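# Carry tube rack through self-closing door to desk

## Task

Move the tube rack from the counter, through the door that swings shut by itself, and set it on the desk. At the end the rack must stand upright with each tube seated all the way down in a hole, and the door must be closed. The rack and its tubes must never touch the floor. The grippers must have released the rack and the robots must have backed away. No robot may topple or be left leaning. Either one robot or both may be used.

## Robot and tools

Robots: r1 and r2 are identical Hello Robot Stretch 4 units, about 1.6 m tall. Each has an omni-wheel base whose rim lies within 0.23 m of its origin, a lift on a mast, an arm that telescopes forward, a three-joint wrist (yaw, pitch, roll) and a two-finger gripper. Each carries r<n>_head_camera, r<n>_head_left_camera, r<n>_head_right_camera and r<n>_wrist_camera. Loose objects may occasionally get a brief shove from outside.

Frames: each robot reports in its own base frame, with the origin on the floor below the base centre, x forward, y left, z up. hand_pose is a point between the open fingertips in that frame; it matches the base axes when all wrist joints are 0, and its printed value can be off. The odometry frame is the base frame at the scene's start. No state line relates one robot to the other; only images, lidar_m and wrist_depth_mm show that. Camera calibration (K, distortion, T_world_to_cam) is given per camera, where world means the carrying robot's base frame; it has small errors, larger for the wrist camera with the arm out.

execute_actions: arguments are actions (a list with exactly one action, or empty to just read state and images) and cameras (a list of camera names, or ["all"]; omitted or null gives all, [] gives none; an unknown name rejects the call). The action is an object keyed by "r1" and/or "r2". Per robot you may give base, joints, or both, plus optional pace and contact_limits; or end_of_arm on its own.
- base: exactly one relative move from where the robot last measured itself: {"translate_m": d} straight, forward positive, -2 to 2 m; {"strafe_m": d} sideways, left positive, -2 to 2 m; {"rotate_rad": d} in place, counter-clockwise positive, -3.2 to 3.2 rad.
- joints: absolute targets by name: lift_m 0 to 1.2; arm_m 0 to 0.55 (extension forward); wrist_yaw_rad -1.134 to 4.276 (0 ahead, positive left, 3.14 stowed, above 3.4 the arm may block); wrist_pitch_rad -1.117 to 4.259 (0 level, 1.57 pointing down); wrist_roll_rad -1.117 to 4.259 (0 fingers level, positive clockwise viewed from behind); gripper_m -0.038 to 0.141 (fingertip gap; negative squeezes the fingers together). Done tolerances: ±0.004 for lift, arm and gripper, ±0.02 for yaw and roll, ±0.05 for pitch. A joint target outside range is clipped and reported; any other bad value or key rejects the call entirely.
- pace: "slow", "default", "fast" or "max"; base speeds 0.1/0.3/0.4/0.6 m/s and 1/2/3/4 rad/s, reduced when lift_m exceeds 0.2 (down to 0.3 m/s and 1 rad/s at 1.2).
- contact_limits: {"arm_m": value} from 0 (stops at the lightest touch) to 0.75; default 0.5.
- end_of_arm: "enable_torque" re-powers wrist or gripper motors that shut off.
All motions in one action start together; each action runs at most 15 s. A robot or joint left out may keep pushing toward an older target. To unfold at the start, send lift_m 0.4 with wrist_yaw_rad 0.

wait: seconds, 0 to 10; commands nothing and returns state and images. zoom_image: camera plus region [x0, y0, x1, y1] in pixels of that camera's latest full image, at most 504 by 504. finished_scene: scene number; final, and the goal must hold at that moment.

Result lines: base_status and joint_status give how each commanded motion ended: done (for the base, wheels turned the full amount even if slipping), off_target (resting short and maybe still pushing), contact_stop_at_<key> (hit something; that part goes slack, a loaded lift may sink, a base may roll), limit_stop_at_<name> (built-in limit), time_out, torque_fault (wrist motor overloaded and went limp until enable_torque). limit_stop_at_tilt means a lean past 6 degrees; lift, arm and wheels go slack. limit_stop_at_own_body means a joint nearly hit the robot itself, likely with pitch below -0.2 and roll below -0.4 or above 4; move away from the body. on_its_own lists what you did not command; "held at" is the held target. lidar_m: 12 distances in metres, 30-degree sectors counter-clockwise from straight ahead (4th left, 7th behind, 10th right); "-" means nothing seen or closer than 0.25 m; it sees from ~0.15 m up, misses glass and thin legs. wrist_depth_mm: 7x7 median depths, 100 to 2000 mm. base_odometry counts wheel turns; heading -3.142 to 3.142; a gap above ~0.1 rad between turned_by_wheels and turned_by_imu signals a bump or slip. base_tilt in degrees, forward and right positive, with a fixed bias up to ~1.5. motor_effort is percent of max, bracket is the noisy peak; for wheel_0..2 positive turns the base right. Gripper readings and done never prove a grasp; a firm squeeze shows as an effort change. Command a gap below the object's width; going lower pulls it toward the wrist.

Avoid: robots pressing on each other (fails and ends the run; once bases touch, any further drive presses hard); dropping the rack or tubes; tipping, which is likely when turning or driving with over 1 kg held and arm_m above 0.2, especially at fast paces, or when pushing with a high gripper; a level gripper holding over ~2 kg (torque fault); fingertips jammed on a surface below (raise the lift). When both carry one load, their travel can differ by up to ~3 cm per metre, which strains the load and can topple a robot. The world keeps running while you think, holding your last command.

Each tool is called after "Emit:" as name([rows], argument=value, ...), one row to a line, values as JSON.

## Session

Emit:
execute_actions(actions=[])

Scene clock: 0.00 s.
r1.base_odometry: x=+0.000 y=+0.000 heading=+0.000 (m, m, rad; r1's odometry frame)
r1.turned_by_wheels: +0.000 (rad since the last result)
r1.turned_by_imu: +0.000 (rad since the last result)
r1.base_tilt: forward=+0.2 right=-1.1 (deg)
r1.lidar_m: 0.91 0.80 0.69 0.70 0.83 1.70 1.26 1.36 1.26 1.28 1.03 0.91
r1.base_status: not commanded
r1.joint_positions: lift_m=+0.212 arm_m=+0.000 wrist_yaw_rad=+3.189 wrist_pitch_rad=-0.006 wrist_roll_rad=+0.010 gripper_m=+0.057
r1.joint_status: not commanded
r1.motor_effort: lift_m=+20 arm_m=-1 wrist_yaw_rad=-1 wrist_pitch_rad=-7 wrist_roll_rad=+0 gripper_m=-3 wheel_0=+0 wheel_1=+1 wheel_2=+0 (%)
r1.hand_pose: x=-0.1214 y=+0.0736 z=+0.3921 quat_wxyz=(-0.024, +0.003, +0.005, +1.000) (m; r1's base frame)
r1.wrist_depth_mm: - 135 243 - - - 1863 / - 112 135 - - - 1808 / - 114 135 - - - 1808 / 135 134 176 - - - 1808 / 209 1708 - - - - 1808 / 1229 1464 208 1576 1336 1661 1618 / 866 878 960 569 931 1060 1060
r2.base_odometry: x=+0.000 y=+0.000 heading=+0.000 (m, m, rad; r2's odometry frame)
r2.turned_by_wheels: +0.000 (rad since the last result)
r2.turned_by_imu: +0.000 (rad since the last result)
r2.base_tilt: forward=-0.6 right=-1.5 (deg)
r2.lidar_m: 0.97 0.85 0.83 1.05 2.00 2.16 1.94 1.74 1.74 1.02 0.88 0.91
r2.base_status: not commanded
r2.joint_positions: lift_m=+0.135 arm_m=+0.000 wrist_yaw_rad=+3.179 wrist_pitch_rad=+0.007 wrist_roll_rad=+0.002 gripper_m=+0.057
r2.joint_status: not commanded
r2.motor_effort: lift_m=+20 arm_m=+0 wrist_yaw_rad=-1 wrist_pitch_rad=-8 wrist_roll_rad=+1 gripper_m=-4 wheel_0=+0 wheel_1=+0 wheel_2=+0 (%)
r2.hand_pose: x=-0.1208 y=+0.0765 z=+0.3109 quat_wxyz=(-0.019, -0.003, +0.001, +1.000) (m; r2's base frame)
r2.wrist_depth_mm: - 143 218 - - - 1921 / - 109 140 - - - 1921 / - 108 139 - - - 1921 / - 115 140 - - - 1983 / 187 141 1983 - - - 1983 / 211 1430 1255 1366 213 1336 1366 / 211 917 788 878 820 768 866
pictures: r1_head_camera, r1_head_left_camera, r1_head_right_camera, r1_wrist_camera, r2_head_camera, r2_head_left_camera, r2_head_right_camera, r2_wrist_camera
camera_calibration (this result's frames):
r1_wrist_camera: T_world_to_cam=[[-0.0245047, 0.999656, 0.00930041, -0.0889927], [-0.0194787, 0.00882399, -0.999771, 0.448056], [-0.99951, -0.0246803, 0.0192558, 0.0956546], [0, 0, 0, 1]] pos_world=[0.102155, 0.0873692, 0.44694]
r2_wrist_camera: T_world_to_cam=[[-0.0844167, 0.99643, 0.000736525, -0.075598], [-0.0374229, -0.00243179, -0.999297, 0.371548], [-0.995728, -0.0843848, 0.0374946, 0.0996948], [0, 0, 0, 1]] pos_world=[0.106792, 0.0846444, 0.367604]
Images, in order (width x height): r1_head_camera 420x560, r1_head_left_camera 420x672, r1_head_right_camera 420x672, r1_wrist_camera 616x392, r2_head_camera 420x560, r2_head_left_camera 420x672, r2_head_right_camera 420x672, r2_wrist_camera 616x392.

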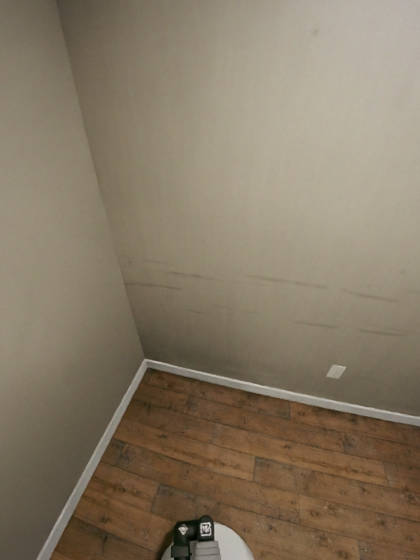

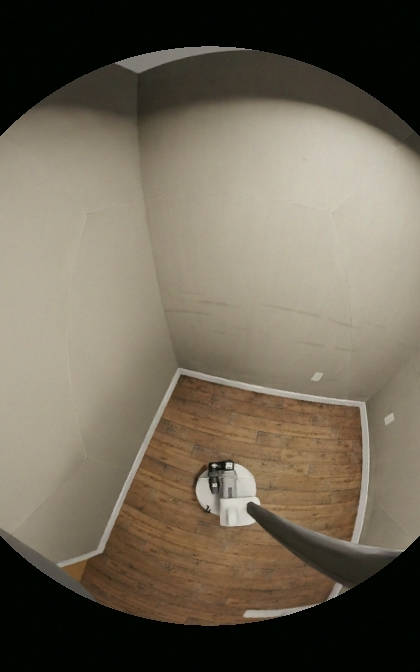

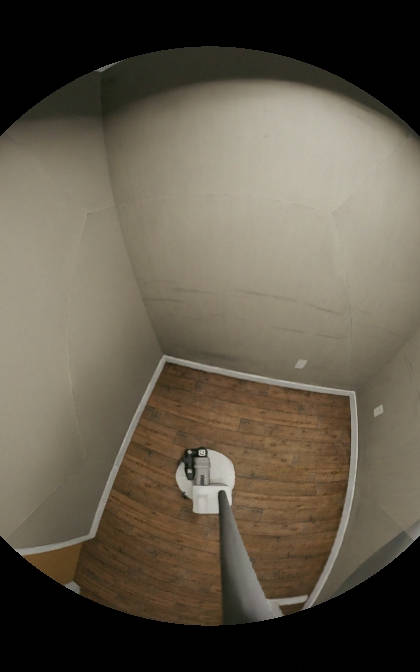

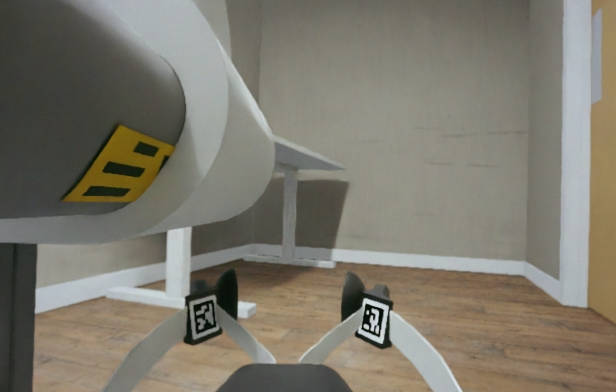

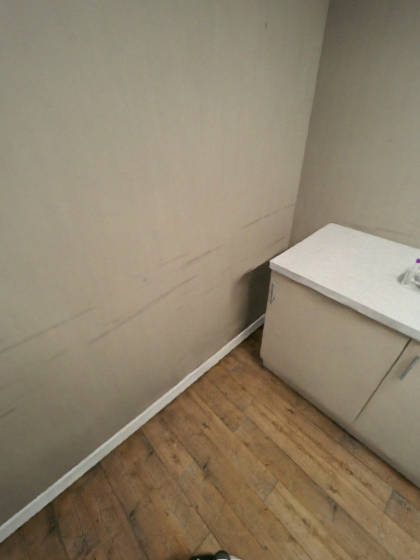

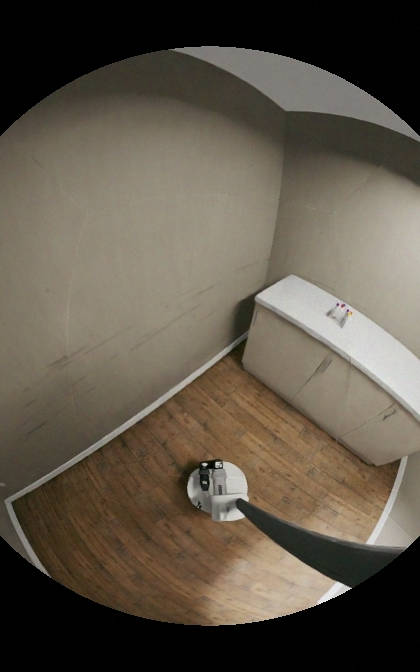

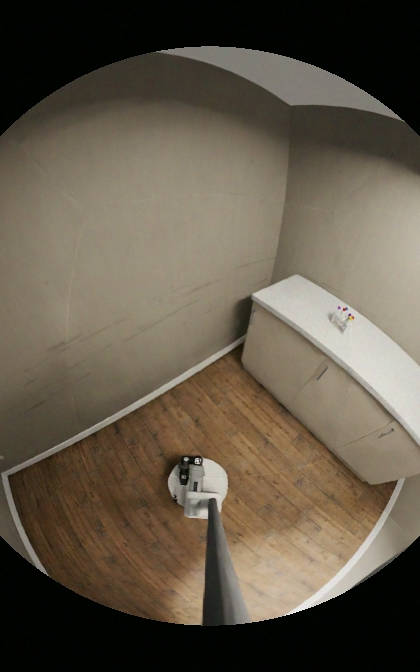

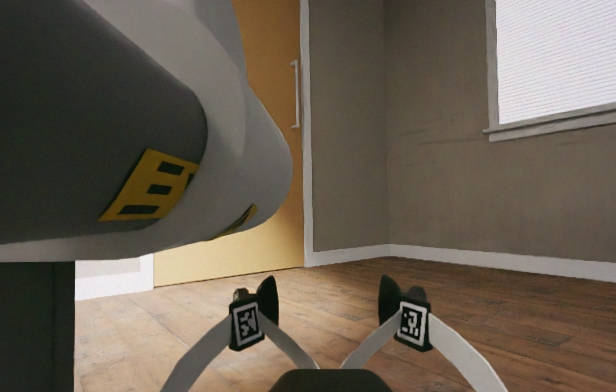

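Emit:
execute_actions([
  {"r1":{"base":{"rotate_rad":1.31}},"r2":{"base":{"rotate_rad":-0.75},"joints":{"lift_m":0.86,"wrist_yaw_rad":0,"gripper_m":0.141}}},
], cameras=["r1_head_camera","r1_head_left_camera","r2_head_camera","r2_wrist_camera"])

Scene clock: 4.63 s.
r1.base_odometry: x=+0.000 y=+0.000 heading=+1.310 (m, m, rad; r1's odometry frame)
r1.turned_by_wheels: +1.310 (rad since the last result)
r1.turned_by_imu: +1.303 (rad since the last result)
r1.base_tilt: forward=+0.3 right=-1.1 (deg)
r1.lidar_m: 0.69 0.75 1.06 1.71 1.24 1.30 1.27 1.28 0.93 0.91 0.97 0.73
r1.base_status: done
r1.joint_positions: lift_m=+0.212 arm_m=+0.000 wrist_yaw_rad=+3.189 wrist_pitch_rad=-0.006 wrist_roll_rad=+0.010 gripper_m=+0.057
r1.joint_status: not commanded
r1.motor_effort: lift_m=+20(20) arm_m=-1(1) wrist_yaw_rad=-2(2) wrist_pitch_rad=-8(5) wrist_roll_rad=-1(1) gripper_m=-4(4) wheel_0=-2(6) wheel_1=-1(7) wheel_2=-1(9) (%)
r1.hand_pose: x=-0.1214 y=+0.0736 z=+0.3921 quat_wxyz=(-0.024, +0.003, +0.005, +1.000) (m; r1's base frame)
r1.wrist_depth_mm: - 136 243 1397 1366 1336 1336 / - 112 135 1397 1366 1336 1308 / - 114 135 1366 1366 1336 1336 / 135 135 176 1366 1366 1336 1308 / 209 1397 1397 1366 1336 1336 1308 / 1229 1366 208 1336 1336 1336 1308 / 866 878 960 569 931 1060 1060
r2.base_odometry: x=+0.000 y=+0.000 heading=-0.750 (m, m, rad; r2's odometry frame)
r2.turned_by_wheels: -0.750 (rad since the last result)
r2.turned_by_imu: -0.736 (rad since the last result)
r2.base_tilt: forward=-0.5 right=-1.4 (deg)
r2.lidar_m: 0.89 1.00 0.86 0.84 0.93 1.42 2.20 2.25 1.75 1.73 1.17 0.92
r2.base_status: done
r2.joint_positions: lift_m=+0.860 arm_m=+0.000 wrist_yaw_rad=+0.000 wrist_pitch_rad=+0.007 wrist_roll_rad=+0.002 gripper_m=+0.141
r2.joint_status: all done
r2.motor_effort: lift_m=+23(24) arm_m=+0(0) wrist_yaw_rad=-3(13) wrist_pitch_rad=-9(8) wrist_roll_rad=+0(1) gripper_m=+0(3) wheel_0=+2(7) wheel_1=+2(7) wheel_2=+1(6) (%)
r2.hand_pose: x=+0.4593 y=-0.0873 z=+1.0360 quat_wxyz=(+1.000, +0.001, +0.003, +0.000) (m; r2's base frame)
r2.wrist_depth_mm: 1138 1430 1397 1366 1308 1281 1229 / 1138 1430 1397 1336 1336 1281 1229 / 1118 1430 1366 1366 1308 1255 1205 / 1138 1397 1397 1366 1281 1255 1229 / 1118 1397 1397 1008 1281 1229 1205 / 1008 759 224 699 676 197 654 / 788 759 732 163 683 661 640
pictures: r1_head_camera, r1_head_left_camera, r2_head_camera, r2_wrist_camera
camera_calibration (this result's frames):
r2_wrist_camera: T_world_to_cam=[[0.0471593, -0.998887, 0.000737062, -0.0985977], [0.0374875, 0.00103249, -0.999297, 1.08336], [0.998184, 0.0471537, 0.0374945, -0.267931], [0, 0, 0, 1]] pos_world=[0.231481, -0.0869726, 1.09272]
Images, in order (width x height): r1_head_camera 420x560, r1_head_left_camera 420x672, r2_head_camera 420x560, r2_wrist_camera 616x392.

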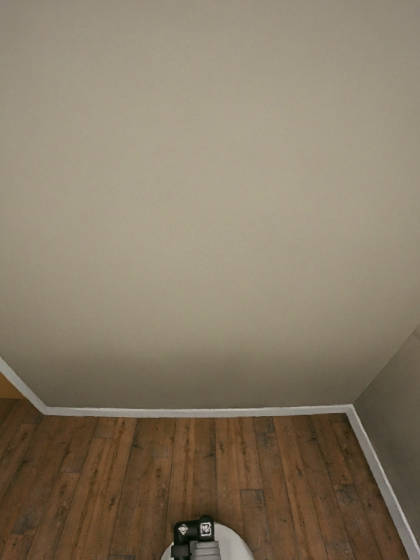

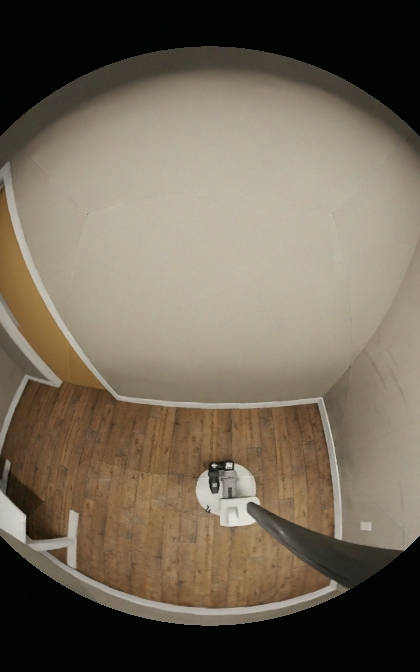

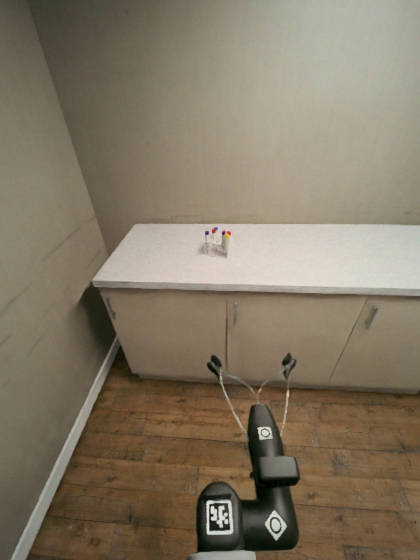

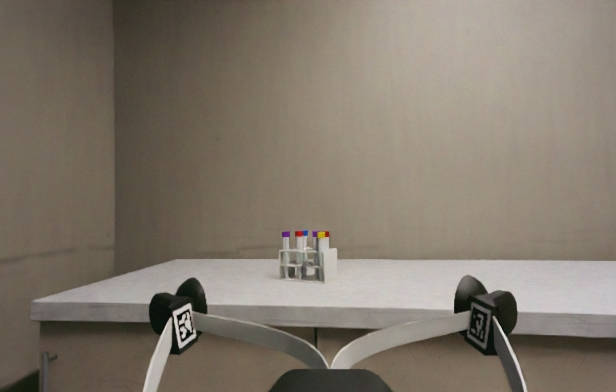

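Emit:
zoom_image(camera="r2_wrist_camera", region=[265, 220, 355, 295])

Emit:
zoom_image(camera="r2_head_camera", region=[185, 215, 250, 270])

Region (265, 220, 355, 295) of r2_wrist_camera's 616x392 image, scaled by 5.600.

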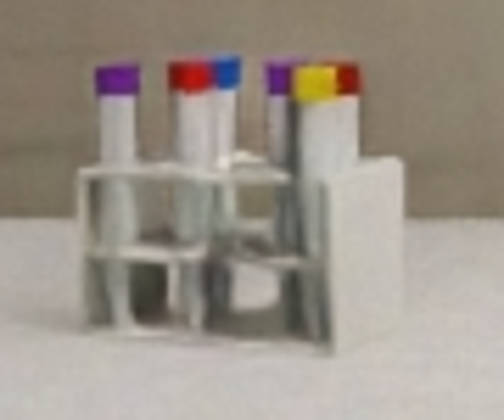

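Region (185, 215, 250, 270) of r2_head_camera's 420x560 image, scaled by 7.754, with more detail than that image has; it fills the top 426 rows of this view, and the rest is white.

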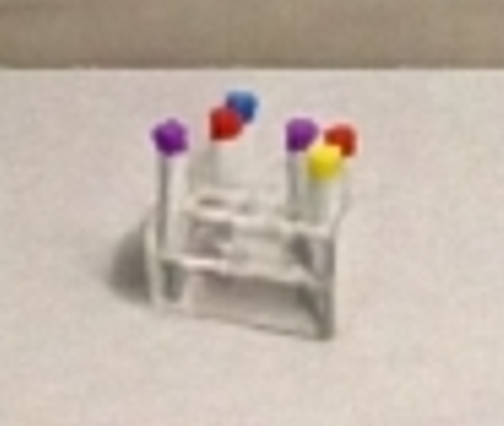

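Emit:
execute_actions([
  {"r1":{"base":{"strafe_m":1.62},"pace":"fast"},"r2":{"base":{"rotate_rad":-0.44}}},
], cameras=["r1_head_camera"])

Scene clock: 11.93 s.
r1.base_odometry: x=-1.565 y=+0.418 heading=+1.310 (m, m, rad; r1's odometry frame)
r1.turned_by_wheels: +0.000 (rad since the last result)
r1.turned_by_imu: -0.003 (rad since the last result)
r1.base_tilt: forward=+0.3 right=-1.1 (deg)
r1.lidar_m: 0.83 0.86 1.14 1.17 0.59 0.45 0.41 0.47 1.83 2.56 1.06 0.88
r1.base_status: done
r1.joint_positions: lift_m=+0.212 arm_m=+0.000 wrist_yaw_rad=+3.189 wrist_pitch_rad=-0.006 wrist_roll_rad=+0.010 gripper_m=+0.057
r1.joint_status: not commanded
r1.motor_effort: lift_m=+20(20) arm_m=-1(1) wrist_yaw_rad=-2(1) wrist_pitch_rad=-5(6) wrist_roll_rad=-2(1) gripper_m=-4(4) wheel_0=+1(11) wheel_1=+0(11) wheel_2=+0(0) (%)
r1.hand_pose: x=-0.1214 y=+0.0736 z=+0.3921 quat_wxyz=(-0.024, +0.003, +0.005, +1.000) (m; r1's base frame)
r1.wrist_depth_mm: - 135 243 569 564 554 549 / - 112 135 788 768 750 732 / - 114 135 1308 1281 1255 1281 / 135 135 176 1308 1255 1255 1255 / 209 931 1336 1308 1308 1281 1281 / 1205 1229 208 1255 1255 1255 1255 / 878 878 976 569 917 1060 1060
r2.base_odometry: x=+0.000 y=+0.000 heading=-1.189 (m, m, rad; r2's odometry frame)
r2.turned_by_wheels: -0.440 (rad since the last result)
r2.turned_by_imu: -0.432 (rad since the last result)
r2.base_tilt: forward=-0.5 right=-1.4 (deg)
r2.lidar_m: 0.92 0.86 1.04 0.85 0.85 0.97 1.56 2.15 2.13 1.74 1.72 1.09
r2.base_status: done
r2.joint_positions: lift_m=+0.860 arm_m=+0.000 wrist_yaw_rad=+0.000 wrist_pitch_rad=+0.007 wrist_roll_rad=+0.002 gripper_m=+0.141
r2.joint_status: not commanded
r2.motor_effort: lift_m=+23(23) arm_m=+0(0) wrist_yaw_rad=-2(3) wrist_pitch_rad=-9(11) wrist_roll_rad=+1(1) gripper_m=+0(0) wheel_0=+2(6) wheel_1=+1(7) wheel_2=+0(8) (%)
r2.hand_pose: x=+0.4592 y=-0.0874 z=+1.0360 quat_wxyz=(+1.000, +0.001, +0.003, +0.000) (m; r2's base frame)
r2.wrist_depth_mm: 1182 1281 1366 1430 1618 1756 1661 / 1182 1281 1366 1464 1618 1708 1661 / 1182 1281 1336 1430 1576 1756 1661 / 1182 1255 1336 1430 1576 1708 1661 / 1138 1255 1308 1397 1464 1618 1618 / 723 676 224 778 842 197 991 / 647 668 732 162 831 891 976
pictures: r1_head_camera
Images, in order (width x height): r1_head_camera 420x560.

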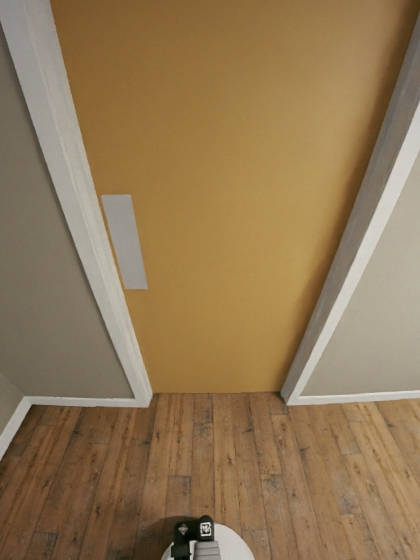

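Emit:
execute_actions([
  {"r1":{"base":{"translate_m":0.53}},"r2":{"base":{"strafe_m":0.54}}},
], cameras=["r2_head_camera","r2_wrist_camera"])

Scene clock: 15.67 s.
r1.base_odometry: x=-1.429 y=+0.930 heading=+1.310 (m, m, rad; r1's odometry frame)
r1.turned_by_wheels: +0.000 (rad since the last result)
r1.turned_by_imu: -0.001 (rad since the last result)
r1.base_tilt: forward=+0.3 right=-1.1 (deg)
r1.lidar_m: 0.31 0.33 0.42 1.16 1.23 0.98 0.95 1.01 2.59 0.86 0.45 0.32
r1.base_status: done
r1.joint_positions: lift_m=+0.212 arm_m=+0.000 wrist_yaw_rad=+3.189 wrist_pitch_rad=-0.006 wrist_roll_rad=+0.010 gripper_m=+0.057
r1.joint_status: not commanded
r1.motor_effort: lift_m=+20(20) arm_m=-1(1) wrist_yaw_rad=-1(1) wrist_pitch_rad=-3(7) wrist_roll_rad=+0(1) gripper_m=-4(4) wheel_0=+1(5) wheel_1=+1(5) wheel_2=+0(9) (%)
r1.hand_pose: x=-0.1214 y=+0.0736 z=+0.3921 quat_wxyz=(-0.024, +0.003, +0.005, +1.000) (m; r1's base frame)
r1.wrist_depth_mm: - 135 244 1808 1808 1808 1756 / - 112 135 1808 1808 1808 1756 / - 114 135 1366 1336 1308 1308 / 135 134 176 1756 1808 1756 1576 / 210 1863 1808 1756 1756 1808 1499 / 1229 1499 208 1576 1336 1618 1499 / 866 891 976 569 917 1060 1078
r2.base_odometry: x=+0.501 y=+0.201 heading=-1.190 (m, m, rad; r2's odometry frame)
r2.turned_by_wheels: +0.000 (rad since the last result)
r2.turned_by_imu: +0.000 (rad since the last result)
r2.base_tilt: forward=-0.5 right=-1.3 (deg)
r2.lidar_m: 0.74 0.74 0.42 0.35 0.34 0.39 0.61 2.33 2.63 2.26 1.71 0.91
r2.base_status: done
r2.joint_positions: lift_m=+0.860 arm_m=+0.000 wrist_yaw_rad=+0.000 wrist_pitch_rad=+0.007 wrist_roll_rad=+0.002 gripper_m=+0.141
r2.joint_status: not commanded
r2.motor_effort: lift_m=+23(23) arm_m=+0(0) wrist_yaw_rad=-2(2) wrist_pitch_rad=-9(8) wrist_roll_rad=+1(1) gripper_m=-2(0) wheel_0=+0(8) wheel_1=-1(9) wheel_2=-1(1) (%)
r2.hand_pose: x=+0.4592 y=-0.0874 z=+1.0360 quat_wxyz=(+1.000, +0.001, +0.003, +0.000) (m; r2's base frame)
r2.wrist_depth_mm: 1042 1118 1160 1255 1397 1499 1661 / 1042 1098 1160 1281 1366 1499 1618 / 1025 1098 1182 1281 1366 1499 1618 / 1025 1078 1182 1255 1366 1499 1661 / 1008 1078 1160 1025 1336 1430 1397 / 991 634 224 676 661 196 759 / 492 512 549 162 647 683 759
pictures: r2_head_camera, r2_wrist_camera
camera_calibration (this result's frames):
r2_wrist_camera: T_world_to_cam=[[0.0468314, -0.998903, 0.000737003, -0.0985417], [0.0374878, 0.00102024, -0.999297, 1.0834], [0.998199, 0.0468261, 0.0374945, -0.267935], [0, 0, 0, 1]] pos_world=[0.231454, -0.0869925, 1.09275]
Images, in order (width x height): r2_head_camera 420x560, r2_wrist_camera 616x392.

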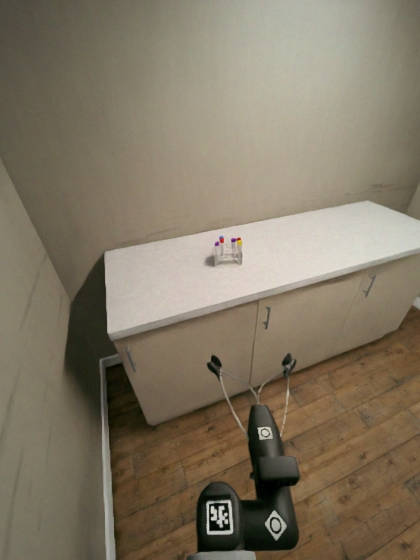

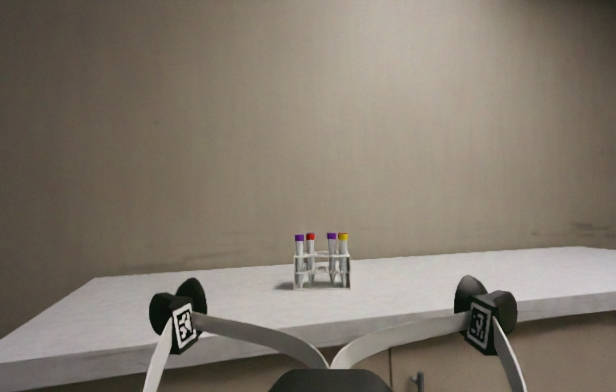

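Emit:
execute_actions([
  {"r1":{"base":{"translate_m":0.2},"pace":"slow"},"r2":{"base":{"translate_m":0.38},"joints":{"lift_m":0.83}}},
], cameras=["r2_head_camera","r2_wrist_camera"])

Scene clock: 20.07 s.
r1.base_odometry: x=-1.377 y=+1.123 heading=+1.310 (m, m, rad; r1's odometry frame)
r1.turned_by_wheels: +0.000 (rad since the last result)
r1.turned_by_imu: -0.001 (rad since the last result)
r1.base_tilt: forward=+0.3 right=-1.1 (deg)
r1.lidar_m: - 0.25 0.32 0.33 1.21 1.18 1.15 1.22 2.68 0.51 0.25 0.25
r1.base_status: done
r1.joint_positions: lift_m=+0.212 arm_m=+0.000 wrist_yaw_rad=+3.189 wrist_pitch_rad=-0.006 wrist_roll_rad=+0.010 gripper_m=+0.057
r1.joint_status: not commanded
r1.motor_effort: lift_m=+21(20) arm_m=-1(1) wrist_yaw_rad=-1(0) wrist_pitch_rad=-5(5) wrist_roll_rad=-1(1) gripper_m=-5(4) wheel_0=+5(10) wheel_1=+9(12) wheel_2=-17(22) (%)
r1.hand_pose: x=-0.1214 y=+0.0735 z=+0.3921 quat_wxyz=(-0.024, +0.003, +0.005, +1.000) (m; r1's base frame)
r1.wrist_depth_mm: - 135 243 - - - 1808 / - 112 135 - - - 1756 / - 114 135 1576 1576 1499 1537 / 135 134 176 - - - 1708 / 210 - - - - - 1708 / 1229 1499 208 1576 1336 1537 1576 / 866 878 976 569 917 1078 1078
r2.base_odometry: x=+0.643 y=-0.152 heading=-1.189 (m, m, rad; r2's odometry frame)
r2.turned_by_wheels: +0.000 (rad since the last result)
r2.turned_by_imu: +0.000 (rad since the last result)
r2.base_tilt: forward=-0.6 right=-1.3 (deg)
r2.lidar_m: 0.37 0.38 0.41 0.46 0.46 0.53 0.88 2.73 2.54 2.11 0.86 0.43
r2.base_status: done
r2.joint_positions: lift_m=+0.830 arm_m=+0.000 wrist_yaw_rad=+0.000 wrist_pitch_rad=+0.007 wrist_roll_rad=+0.002 gripper_m=+0.141
r2.joint_status: all done
r2.motor_effort: lift_m=+16(21) arm_m=+0(0) wrist_yaw_rad=-2(2) wrist_pitch_rad=-9(8) wrist_roll_rad=+0(1) gripper_m=+0(0) wheel_0=+0(5) wheel_1=+2(6) wheel_2=+0(10) (%)
r2.hand_pose: x=+0.4592 y=-0.0874 z=+1.0066 quat_wxyz=(+1.000, +0.001, +0.003, +0.000) (m; r2's base frame)
r2.wrist_depth_mm: 723 768 820 891 960 1060 1138 / 723 768 809 891 946 1042 1138 / 707 759 809 878 960 1060 1138 / 707 750 798 878 946 1042 1118 / 707 750 798 842 917 1008 1078 / 603 535 224 469 504 197 549 / 384 353 347 162 338 338 359
pictures: r2_head_camera, r2_wrist_camera
camera_calibration (this result's frames):
r2_wrist_camera: T_world_to_cam=[[0.0468286, -0.998903, 0.000736928, -0.0985195], [0.0374878, 0.00102021, -0.999297, 1.05402], [0.998199, 0.0468233, 0.0374944, -0.266833], [0, 0, 0, 1]] pos_world=[0.231453, -0.0869927, 1.06336]
Images, in order (width x height): r2_head_camera 420x560, r2_wrist_camera 616x392.

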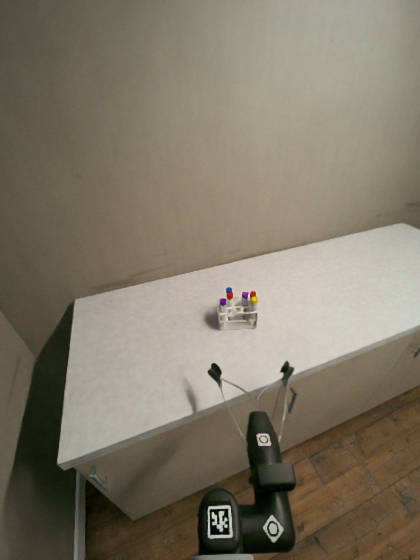

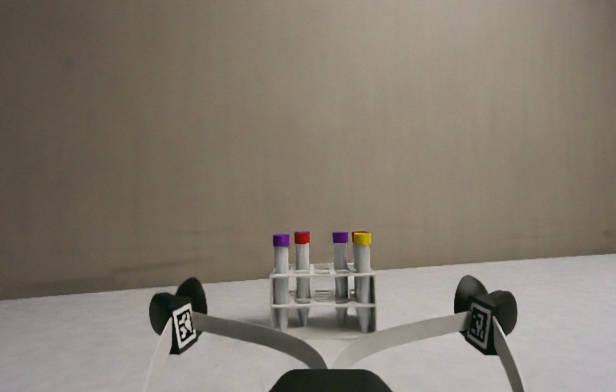

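Emit:
execute_actions([
  {"r1":{"base":{"translate_m":0.3},"pace":"slow"},"r2":{"joints":{"lift_m":0.786,"arm_m":0.17}}},
], cameras=["r2_head_camera","r2_wrist_camera"])

Scene clock: 25.10 s.
r1.base_odometry: x=-1.300 y=+1.412 heading=+1.309 (m, m, rad; r1's odometry frame)
r1.turned_by_wheels: +0.000 (rad since the last result)
r1.turned_by_imu: -0.003 (rad since the last result)
r1.base_tilt: forward=+0.3 right=-1.1 (deg)
r1.lidar_m: 0.25 0.31 1.17 0.35 0.34 1.49 1.45 1.55 0.49 0.25 0.25 -
r1.base_status: done
r1.joint_positions: lift_m=+0.212 arm_m=+0.000 wrist_yaw_rad=+3.189 wrist_pitch_rad=-0.006 wrist_roll_rad=+0.010 gripper_m=+0.057
r1.joint_status: not commanded
r1.motor_effort: lift_m=+21(21) arm_m=-1(1) wrist_yaw_rad=-2(1) wrist_pitch_rad=-4(4) wrist_roll_rad=-2(1) gripper_m=-5(4) wheel_0=+10(13) wheel_1=-1(11) wheel_2=-15(23) (%)
r1.hand_pose: x=-0.1214 y=+0.0735 z=+0.3921 quat_wxyz=(-0.024, +0.003, +0.005, +1.000) (m; r1's base frame)
r1.wrist_depth_mm: - 135 243 - - - 1708 / - 112 135 - - - 1756 / - 114 135 1921 1808 - 1661 / 135 135 176 - - - 1661 / 210 - - - - - 1661 / 1229 1499 208 1576 1308 1618 1499 / 878 891 991 569 931 1060 1060
r2.base_odometry: x=+0.643 y=-0.152 heading=-1.189 (m, m, rad; r2's odometry frame)
r2.turned_by_wheels: +0.000 (rad since the last result)
r2.turned_by_imu: +0.000 (rad since the last result)
r2.base_tilt: forward=-0.6 right=-1.3 (deg)
r2.lidar_m: 0.37 0.36 0.44 0.46 0.48 0.55 0.87 2.74 2.27 2.11 0.89 0.50
r2.base_status: not commanded
r2.joint_positions: lift_m=+0.786 arm_m=+0.169 wrist_yaw_rad=+0.000 wrist_pitch_rad=+0.007 wrist_roll_rad=+0.002 gripper_m=+0.141
r2.joint_status: all done
r2.motor_effort: lift_m=+15(16) arm_m=+7(11) wrist_yaw_rad=-2(1) wrist_pitch_rad=-8(7) wrist_roll_rad=+1(1) gripper_m=-2(0) wheel_0=+0(0) wheel_1=+2(2) wheel_2=+0(0) (%)
r2.hand_pose: x=+0.6281 y=-0.0874 z=+0.9627 quat_wxyz=(+1.000, +0.001, +0.003, +0.000) (m; r2's base frame)
r2.wrist_depth_mm: 580 621 668 707 778 842 917 / 574 615 661 707 768 842 931 / 574 609 654 699 759 842 917 / 569 609 647 699 750 831 917 / 569 609 634 303 298 798 831 / 430 379 224 298 272 197 387 / 272 251 247 162 240 239 254
pictures: r2_head_camera, r2_wrist_camera
camera_calibration (this result's frames):
r2_wrist_camera: T_world_to_cam=[[0.0467939, -0.998904, 0.000738019, -0.106383], [0.0375089, 0.0010188, -0.999296, 1.00373], [0.9982, 0.0467886, 0.0375155, -0.433753], [0, 0, 0, 1]] pos_world=[0.400301, -0.0869948, 1.01938]
Images, in order (width x height): r2_head_camera 420x560, r2_wrist_camera 616x392.

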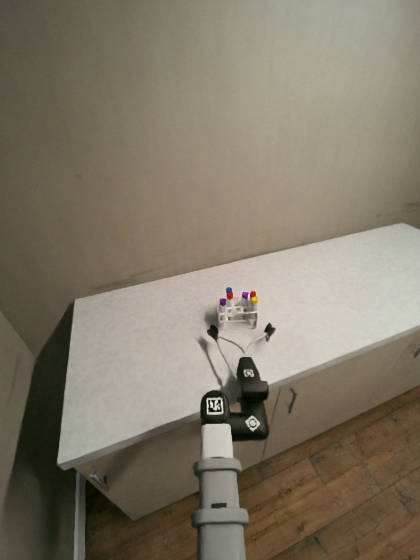

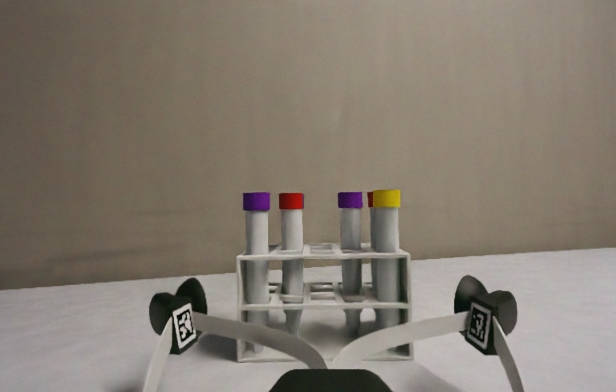

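Emit:
execute_actions([
  {"r1":{"base":{"translate_m":0.2},"pace":"slow"},"r2":{"base":{"strafe_m":0.005},"joints":{"arm_m":0.252},"pace":"slow","contact_limits":{"arm_m":0.15}}},
], cameras=["r2_wrist_camera"])

Scene clock: 29.00 s.
r1.base_odometry: x=-1.249 y=+1.605 heading=+1.309 (m, m, rad; r1's odometry frame)
r1.turned_by_wheels: +0.000 (rad since the last result)
r1.turned_by_imu: -0.002 (rad since the last result)
r1.base_tilt: forward=+0.2 right=-1.0 (deg)
r1.lidar_m: 0.25 1.54 1.17 1.04 0.44 0.45 1.65 2.60 0.33 0.25 - 0.25
r1.base_status: done
r1.joint_positions: lift_m=+0.212 arm_m=+0.000 wrist_yaw_rad=+3.189 wrist_pitch_rad=-0.006 wrist_roll_rad=+0.010 gripper_m=+0.057
r1.joint_status: not commanded
r1.motor_effort: lift_m=+21(21) arm_m=-1(1) wrist_yaw_rad=-1(1) wrist_pitch_rad=-7(6) wrist_roll_rad=-1(1) gripper_m=-5(4) wheel_0=+9(14) wheel_1=-1(2) wheel_2=-10(20) (%)
r1.hand_pose: x=-0.1214 y=+0.0735 z=+0.3921 quat_wxyz=(-0.024, +0.003, +0.005, +1.000) (m; r1's base frame)
r1.wrist_depth_mm: - 135 243 - - - 413 / - 112 135 - - - 413 / - 114 135 - - - 410 / 135 135 176 - - - 404 / 209 - - - - - 404 / 1255 1499 208 1576 1336 1499 399 / 878 878 976 564 931 991 399
r2.base_odometry: x=+0.647 y=-0.150 heading=-1.189 (m, m, rad; r2's odometry frame)
r2.turned_by_wheels: +0.000 (rad since the last result)
r2.turned_by_imu: +0.000 (rad since the last result)
r2.base_tilt: forward=-0.6 right=-1.4 (deg)
r2.lidar_m: 0.36 0.35 0.41 0.47 0.46 0.55 0.88 2.73 2.10 2.13 0.88 0.49
r2.base_status: done
r2.joint_positions: lift_m=+0.786 arm_m=+0.251 wrist_yaw_rad=+0.000 wrist_pitch_rad=+0.007 wrist_roll_rad=+0.002 gripper_m=+0.141
r2.joint_status: all done
r2.motor_effort: lift_m=+15(15) arm_m=+8(9) wrist_yaw_rad=-2(2) wrist_pitch_rad=-9(9) wrist_roll_rad=+1(1) gripper_m=+2(1) wheel_0=-2(5) wheel_1=+2(6) wheel_2=+0(1) (%)
r2.contact_limits: arm_m 0.15
r2.hand_pose: x=+0.7101 y=-0.0874 z=+0.9627 quat_wxyz=(+1.000, +0.001, +0.003, +0.000) (m; r2's base frame)
r2.wrist_depth_mm: 508 549 585 634 683 741 820 / 508 539 585 627 676 741 798 / 508 539 580 621 676 732 809 / 508 535 564 621 224 723 798 / 500 535 554 229 199 707 778 / 427 379 196 254 208 196 384 / 270 250 200 162 195 200 254
pictures: r2_wrist_camera
camera_calibration (this result's frames):
r2_wrist_camera: T_world_to_cam=[[0.0467922, -0.998904, 0.000737931, -0.110218], [0.0375091, 0.00101884, -0.999296, 1.00066], [0.9982, 0.0467869, 0.0375156, -0.51557], [0, 0, 0, 1]] pos_world=[0.482266, -0.0869949, 1.01938]
Images, in order (width x height): r2_wrist_camera 616x392.

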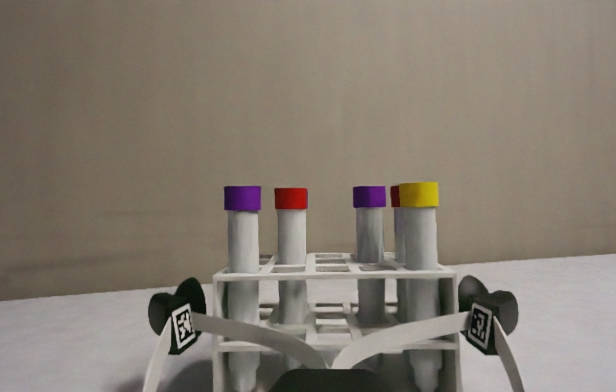

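Emit:
execute_actions([
  {"r1":{"base":{"translate_m":0.5}},"r2":{"joints":{"gripper_m":0.05}}},
], cameras=["r2_wrist_camera","r1_head_right_camera"])

Scene clock: 32.77 s.
r1.base_odometry: x=-1.119 y=+2.088 heading=+1.309 (m, m, rad; r1's odometry frame)
r1.turned_by_wheels: +0.000 (rad since the last result)
r1.turned_by_imu: -0.001 (rad since the last result)
r1.base_tilt: forward=+0.3 right=-1.2 (deg)
r1.lidar_m: 1.78 1.54 1.11 1.08 1.09 0.85 2.17 0.46 0.25 1.98 1.86 1.83
r1.base_status: done
r1.joint_positions: lift_m=+0.212 arm_m=+0.000 wrist_yaw_rad=+3.189 wrist_pitch_rad=-0.006 wrist_roll_rad=+0.010 gripper_m=+0.057
r1.joint_status: not commanded
r1.motor_effort: lift_m=+20(21) arm_m=-1(1) wrist_yaw_rad=-1(1) wrist_pitch_rad=-7(5) wrist_roll_rad=+0(0) gripper_m=-4(4) wheel_0=+5(12) wheel_1=-3(4) wheel_2=-6(20) (%)
r1.hand_pose: x=-0.1214 y=+0.0735 z=+0.3921 quat_wxyz=(-0.024, +0.003, +0.005, +1.000) (m; r1's base frame)
r1.wrist_depth_mm: - 135 243 - - 891 878 / - 112 135 - - 878 878 / - 114 135 - - 878 878 / 135 135 176 - - 878 891 / 210 - - - - 891 878 / 759 1499 208 1537 866 878 866 / 768 878 976 569 917 866 854
r2.base_odometry: x=+0.647 y=-0.150 heading=-1.189 (m, m, rad; r2's odometry frame)
r2.turned_by_wheels: +0.000 (rad since the last result)
r2.turned_by_imu: +0.000 (rad since the last result)
r2.base_tilt: forward=-0.5 right=-1.3 (deg)
r2.lidar_m: 0.38 0.37 0.41 0.49 0.46 0.55 0.84 2.74 1.85 2.09 0.86 0.47
r2.base_status: not commanded
r2.joint_positions: lift_m=+0.786 arm_m=+0.251 wrist_yaw_rad=+0.000 wrist_pitch_rad=+0.007 wrist_roll_rad=+0.002 gripper_m=+0.051
r2.joint_status: all done
r2.motor_effort: lift_m=+15(15) arm_m=+7(8) wrist_yaw_rad=-2(2) wrist_pitch_rad=-8(8) wrist_roll_rad=+0(1) gripper_m=-27(27) wheel_0=-2(2) wheel_1=+2(2) wheel_2=+0(0) (%)
r2.hand_pose: x=+0.7101 y=-0.0874 z=+0.9627 quat_wxyz=(+1.000, +0.001, +0.003, +0.000) (m; r2's base frame)
r2.wrist_depth_mm: 512 544 585 634 683 741 809 / 508 539 585 627 676 732 809 / 504 539 580 621 668 732 798 / 504 535 559 621 202 732 798 / 504 535 554 208 200 707 768 / 427 418 177 207 200 174 384 / 270 171 171 177 172 172 223
pictures: r1_head_right_camera, r2_wrist_camera
camera_calibration (this result's frames):
r2_wrist_camera: T_world_to_cam=[[0.0467925, -0.998904, 0.000738175, -0.11022], [0.0375089, 0.0010186, -0.999296, 1.00066], [0.9982, 0.0467872, 0.0375155, -0.515603], [0, 0, 0, 1]] pos_world=[0.482299, -0.0869949, 1.01938]
Images, in order (width x height): r1_head_right_camera 420x672, r2_wrist_camera 616x392.

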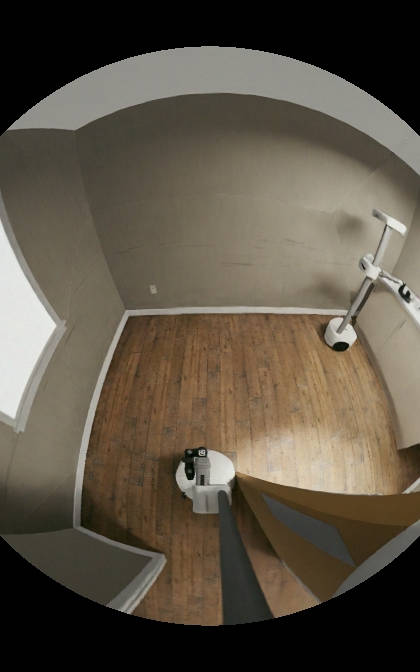

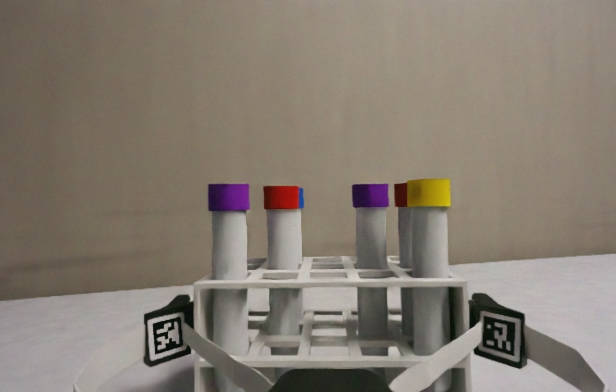

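Emit:
execute_actions([
  {"r1":{"base":{"strafe_m":-0.4}},"r2":{"joints":{"lift_m":0.83},"pace":"slow"}},
], cameras=["r2_wrist_camera","r1_head_right_camera"])

Scene clock: 36.03 s.
r1.base_odometry: x=-0.733 y=+1.984 heading=+1.309 (m, m, rad; r1's odometry frame)
r1.turned_by_wheels: +0.000 (rad since the last result)
r1.turned_by_imu: +0.001 (rad since the last result)
r1.base_tilt: forward=+0.1 right=-1.0 (deg)
r1.lidar_m: 1.77 1.87 1.53 1.47 1.09 1.07 0.58 0.25 0.25 1.63 1.54 1.56
r1.base_status: done
r1.joint_positions: lift_m=+0.212 arm_m=+0.000 wrist_yaw_rad=+3.189 wrist_pitch_rad=-0.006 wrist_roll_rad=+0.010 gripper_m=+0.057
r1.joint_status: not commanded
r1.motor_effort: lift_m=+20(21) arm_m=-1(1) wrist_yaw_rad=-2(1) wrist_pitch_rad=-6(3) wrist_roll_rad=+0(1) gripper_m=-3(4) wheel_0=+1(17) wheel_1=-2(14) wheel_2=+0(6) (%)
r1.hand_pose: x=-0.1214 y=+0.0735 z=+0.3921 quat_wxyz=(-0.024, +0.003, +0.005, +1.000) (m; r1's base frame)
r1.wrist_depth_mm: - 135 244 - - - - / - 112 135 - - - - / - 114 135 - - - - / 135 134 176 - - - - / 209 500 878 - - - - / 375 500 208 1537 1366 1661 1138 / 375 452 759 574 917 1060 931
r2.base_odometry: x=+0.647 y=-0.150 heading=-1.189 (m, m, rad; r2's odometry frame)
r2.turned_by_wheels: +0.000 (rad since the last result)
r2.turned_by_imu: +0.000 (rad since the last result)
r2.base_tilt: forward=-0.5 right=-1.3 (deg)
r2.lidar_m: 0.38 0.36 0.42 0.48 0.46 0.54 0.86 2.74 1.51 1.73 0.83 0.46
r2.base_status: not commanded
r2.joint_positions: lift_m=+0.830 arm_m=+0.251 wrist_yaw_rad=+0.000 wrist_pitch_rad=+0.007 wrist_roll_rad=+0.002 gripper_m=+0.051
r2.joint_status: all done
r2.motor_effort: lift_m=+24(25) arm_m=+7(7) wrist_yaw_rad=-2(2) wrist_pitch_rad=-11(9) wrist_roll_rad=+1(0) gripper_m=-26(28) wheel_0=-2(2) wheel_1=+2(2) wheel_2=+0(0) (%)
r2.hand_pose: x=+0.7101 y=-0.0874 z=+1.0057 quat_wxyz=(+1.000, +0.001, +0.004, +0.000) (m; r2's base frame)
r2.wrist_depth_mm: 512 544 580 634 683 741 809 / 508 544 580 621 676 741 809 / 508 539 574 627 676 732 798 / 504 535 564 615 204 732 809 / 500 535 554 208 202 732 798 / 496 521 178 209 201 174 535 / 373 171 171 177 171 172 309
pictures: r1_head_right_camera, r2_wrist_camera
camera_calibration (this result's frames):
r2_wrist_camera: T_world_to_cam=[[0.0467932, -0.998904, 0.000695067, -0.110209], [0.0365913, 0.00101874, -0.99933, 1.04433], [0.998234, 0.0467872, 0.0365989, -0.516318], [0, 0, 0, 1]] pos_world=[0.48235, -0.0869949, 1.06261]
Images, in order (width x height): r1_head_right_camera 420x672, r2_wrist_camera 616x392.

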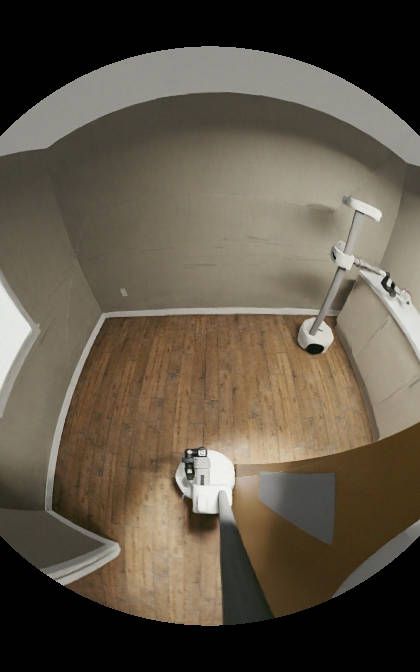

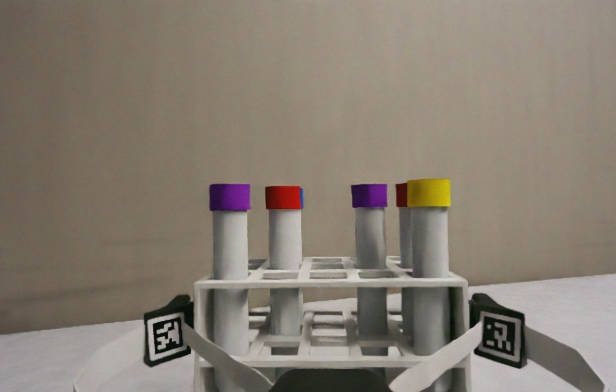

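Emit:
execute_actions([
  {"r1":{"base":{"translate_m":0.13},"pace":"slow"},"r2":{"base":{"rotate_rad":-1.16},"joints":{"arm_m":0.0}}},
], cameras=["r2_head_camera","r1_head_right_camera"])

Scene clock: 40.43 s.
r1.base_odometry: x=-0.699 y=+2.110 heading=+1.309 (m, m, rad; r1's odometry frame)
r1.turned_by_wheels: +0.000 (rad since the last result)
r1.turned_by_imu: -0.002 (rad since the last result)
r1.base_tilt: forward=+0.3 right=-1.0 (deg)
r1.lidar_m: 1.64 1.71 1.52 1.46 1.29 1.18 0.60 0.26 0.25 1.59 1.27 1.54
r1.base_status: done
r1.joint_positions: lift_m=+0.212 arm_m=+0.000 wrist_yaw_rad=+3.189 wrist_pitch_rad=-0.006 wrist_roll_rad=+0.010 gripper_m=+0.057
r1.joint_status: not commanded
r1.motor_effort: lift_m=+21(20) arm_m=-1(1) wrist_yaw_rad=-2(2) wrist_pitch_rad=-7(3) wrist_roll_rad=-1(0) gripper_m=-4(3) wheel_0=+3(7) wheel_1=-2(2) wheel_2=-4(8) (%)
r1.hand_pose: x=-0.1214 y=+0.0735 z=+0.3921 quat_wxyz=(-0.024, +0.003, +0.005, +1.000) (m; r1's base frame)
r1.wrist_depth_mm: - 135 243 - - - 1025 / - 112 135 - - - 1008 / - 114 135 - - - 1008 / 135 135 176 - - - 1008 / 209 500 904 - - - 1008 / 377 504 208 1537 1336 1661 991 / 379 455 768 574 917 1060 1008
r2.base_odometry: x=+0.647 y=-0.150 heading=-2.349 (m, m, rad; r2's odometry frame)
r2.turned_by_wheels: -1.160 (rad since the last result)
r2.turned_by_imu: -1.139 (rad since the last result)
r2.base_tilt: forward=-0.5 right=-1.3 (deg)
r2.lidar_m: 0.40 0.49 0.39 0.36 0.40 0.45 0.43 0.50 0.74 2.66 1.46 0.41
r2.base_status: done
r2.joint_positions: lift_m=+0.830 arm_m=+0.001 wrist_yaw_rad=+0.000 wrist_pitch_rad=+0.008 wrist_roll_rad=+0.002 gripper_m=+0.051
r2.joint_status: all done
r2.motor_effort: lift_m=+23(24) arm_m=-7(9) wrist_yaw_rad=-1(1) wrist_pitch_rad=-13(12) wrist_roll_rad=+1(1) gripper_m=-27(25) wheel_0=+0(8) wheel_1=+3(8) wheel_2=+1(8) (%)
r2.hand_pose: x=+0.4606 y=-0.0875 z=+1.0057 quat_wxyz=(+1.000, +0.001, +0.004, +0.000) (m; r2's base frame)
r2.wrist_depth_mm: 1366 1863 - 1983 1921 1921 1576 / 1336 1921 - 1921 1983 1863 1576 / 1336 1921 - 1983 1921 1863 1576 / 1336 1863 1921 1921 203 1808 1618 / 1229 1366 991 208 202 1863 1618 / 603 750 178 207 200 173 1618 / 554 171 171 177 171 171 1397
pictures: r1_head_right_camera, r2_head_camera
Images, in order (width x height): r1_head_right_camera 420x672, r2_head_camera 420x560.

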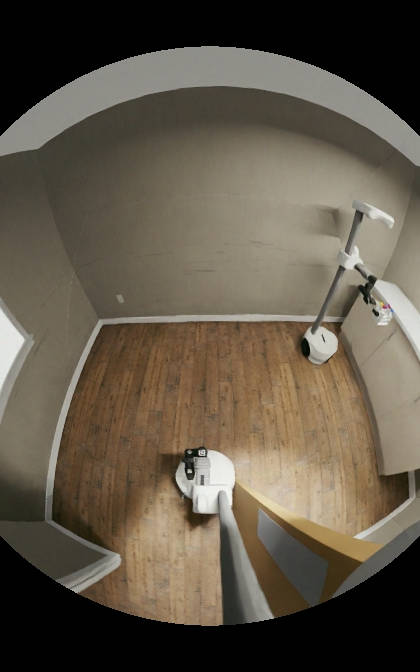

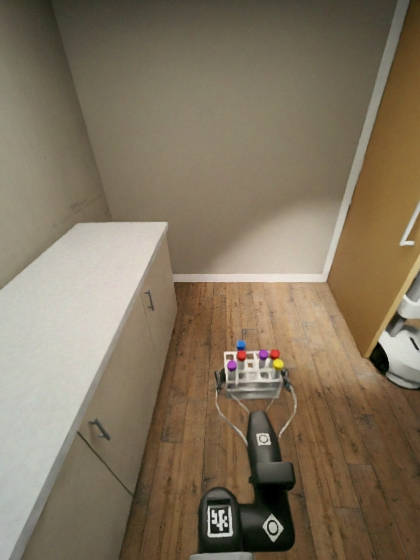

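Emit:
execute_actions([
  {"r1":{"base":{"strafe_m":-0.12},"pace":"slow"},"r2":{"base":{"strafe_m":-1.73},"joints":{"lift_m":0.69},"pace":"fast"}},
], cameras=["r2_head_camera","r2_head_left_camera","r2_wrist_camera"])

Scene clock: 46.97 s.
r1.base_odometry: x=-0.584 y=+2.079 heading=+1.308 (m, m, rad; r1's odometry frame)
r1.turned_by_wheels: +0.000 (rad since the last result)
r1.turned_by_imu: -0.002 (rad since the last result)
r1.base_tilt: forward=+0.3 right=-1.0 (deg)
r1.lidar_m: 1.61 0.80 0.81 1.59 1.28 1.25 0.46 0.26 0.25 1.47 1.55 1.67
r1.base_status: done
r1.joint_positions: lift_m=+0.212 arm_m=+0.000 wrist_yaw_rad=+3.189 wrist_pitch_rad=-0.006 wrist_roll_rad=+0.010 gripper_m=+0.057
r1.joint_status: not commanded
r1.motor_effort: lift_m=+20(20) arm_m=-1(1) wrist_yaw_rad=-2(1) wrist_pitch_rad=-7(7) wrist_roll_rad=-2(1) gripper_m=-5(5) wheel_0=+3(9) wheel_1=-3(11) wheel_2=-1(3) (%)
r1.hand_pose: x=-0.1214 y=+0.0735 z=+0.3921 quat_wxyz=(-0.024, +0.003, +0.005, +1.000) (m; r1's base frame)
r1.wrist_depth_mm: - 135 243 - - - - / - 112 135 - - - - / - 114 135 - - - - / 135 135 176 - - - - / 210 442 699 - - - - / 349 445 208 1430 1336 1661 1499 / 351 413 615 569 931 1060 1042
r2.base_odometry: x=-0.585 y=+1.065 heading=-2.349 (m, m, rad; r2's odometry frame)
r2.turned_by_wheels: +0.000 (rad since the last result)
r2.turned_by_imu: -0.005 (rad since the last result)
r2.base_tilt: forward=-0.5 right=-1.3 (deg)
r2.lidar_m: 0.42 0.99 2.14 1.90 0.82 0.61 0.59 0.64 0.95 0.99 1.03 0.45
r2.base_status: done
r2.joint_positions: lift_m=+0.690 arm_m=+0.001 wrist_yaw_rad=+0.000 wrist_pitch_rad=+0.008 wrist_roll_rad=+0.002 gripper_m=+0.051
r2.joint_status: all done
r2.motor_effort: lift_m=+17(21) arm_m=-7(7) wrist_yaw_rad=-1(1) wrist_pitch_rad=-14(12) wrist_roll_rad=+1(1) gripper_m=-27(27) wheel_0=-3(11) wheel_1=+2(12) wheel_2=+1(1) (%)
r2.hand_pose: x=+0.4607 y=-0.0875 z=+0.8661 quat_wxyz=(+1.000, +0.001, +0.004, +0.000) (m; r2's base frame)
r2.wrist_depth_mm: 1008 1464 - - 1808 1756 1618 / 1008 1430 - - 1756 1756 1618 / 991 1430 - - 1756 1756 1618 / 1008 1397 1863 - 202 1708 1661 / 991 1430 1708 224 201 1708 1618 / 991 1366 177 216 200 174 1618 / 946 171 171 177 172 172 1397
pictures: r2_head_camera, r2_head_left_camera, r2_wrist_camera
camera_calibration (this result's frames):
r2_wrist_camera: T_world_to_cam=[[0.0465912, -0.998914, 0.000675265, -0.09839], [0.0360953, 0.001008, -0.999348, 0.91426], [0.998262, 0.0465852, 0.0361031, -0.261836], [0, 0, 0, 1]] pos_world=[0.232964, -0.087007, 0.923183]
Images, in order (width x height): r2_head_camera 420x560, r2_head_left_camera 420x672, r2_wrist_camera 616x392.

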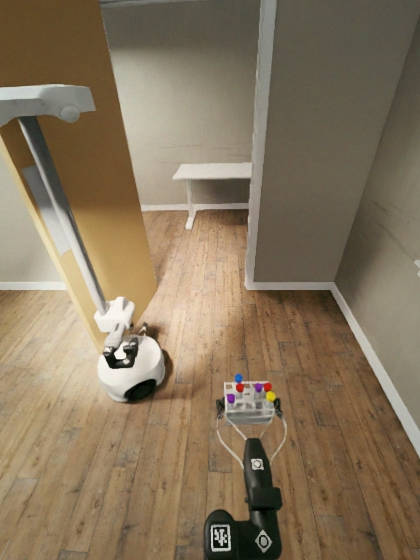

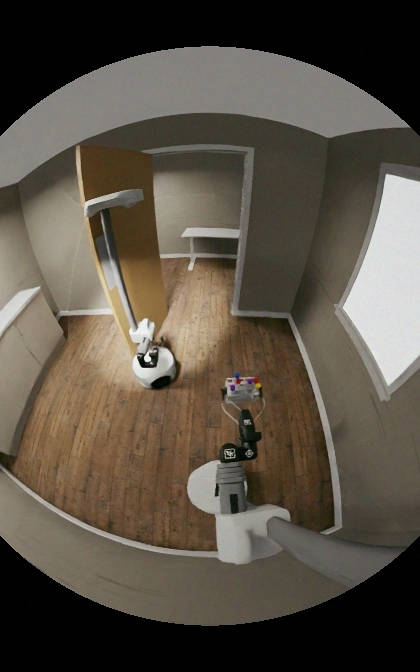

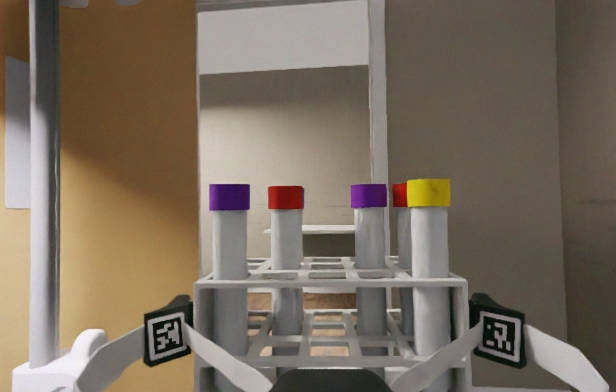

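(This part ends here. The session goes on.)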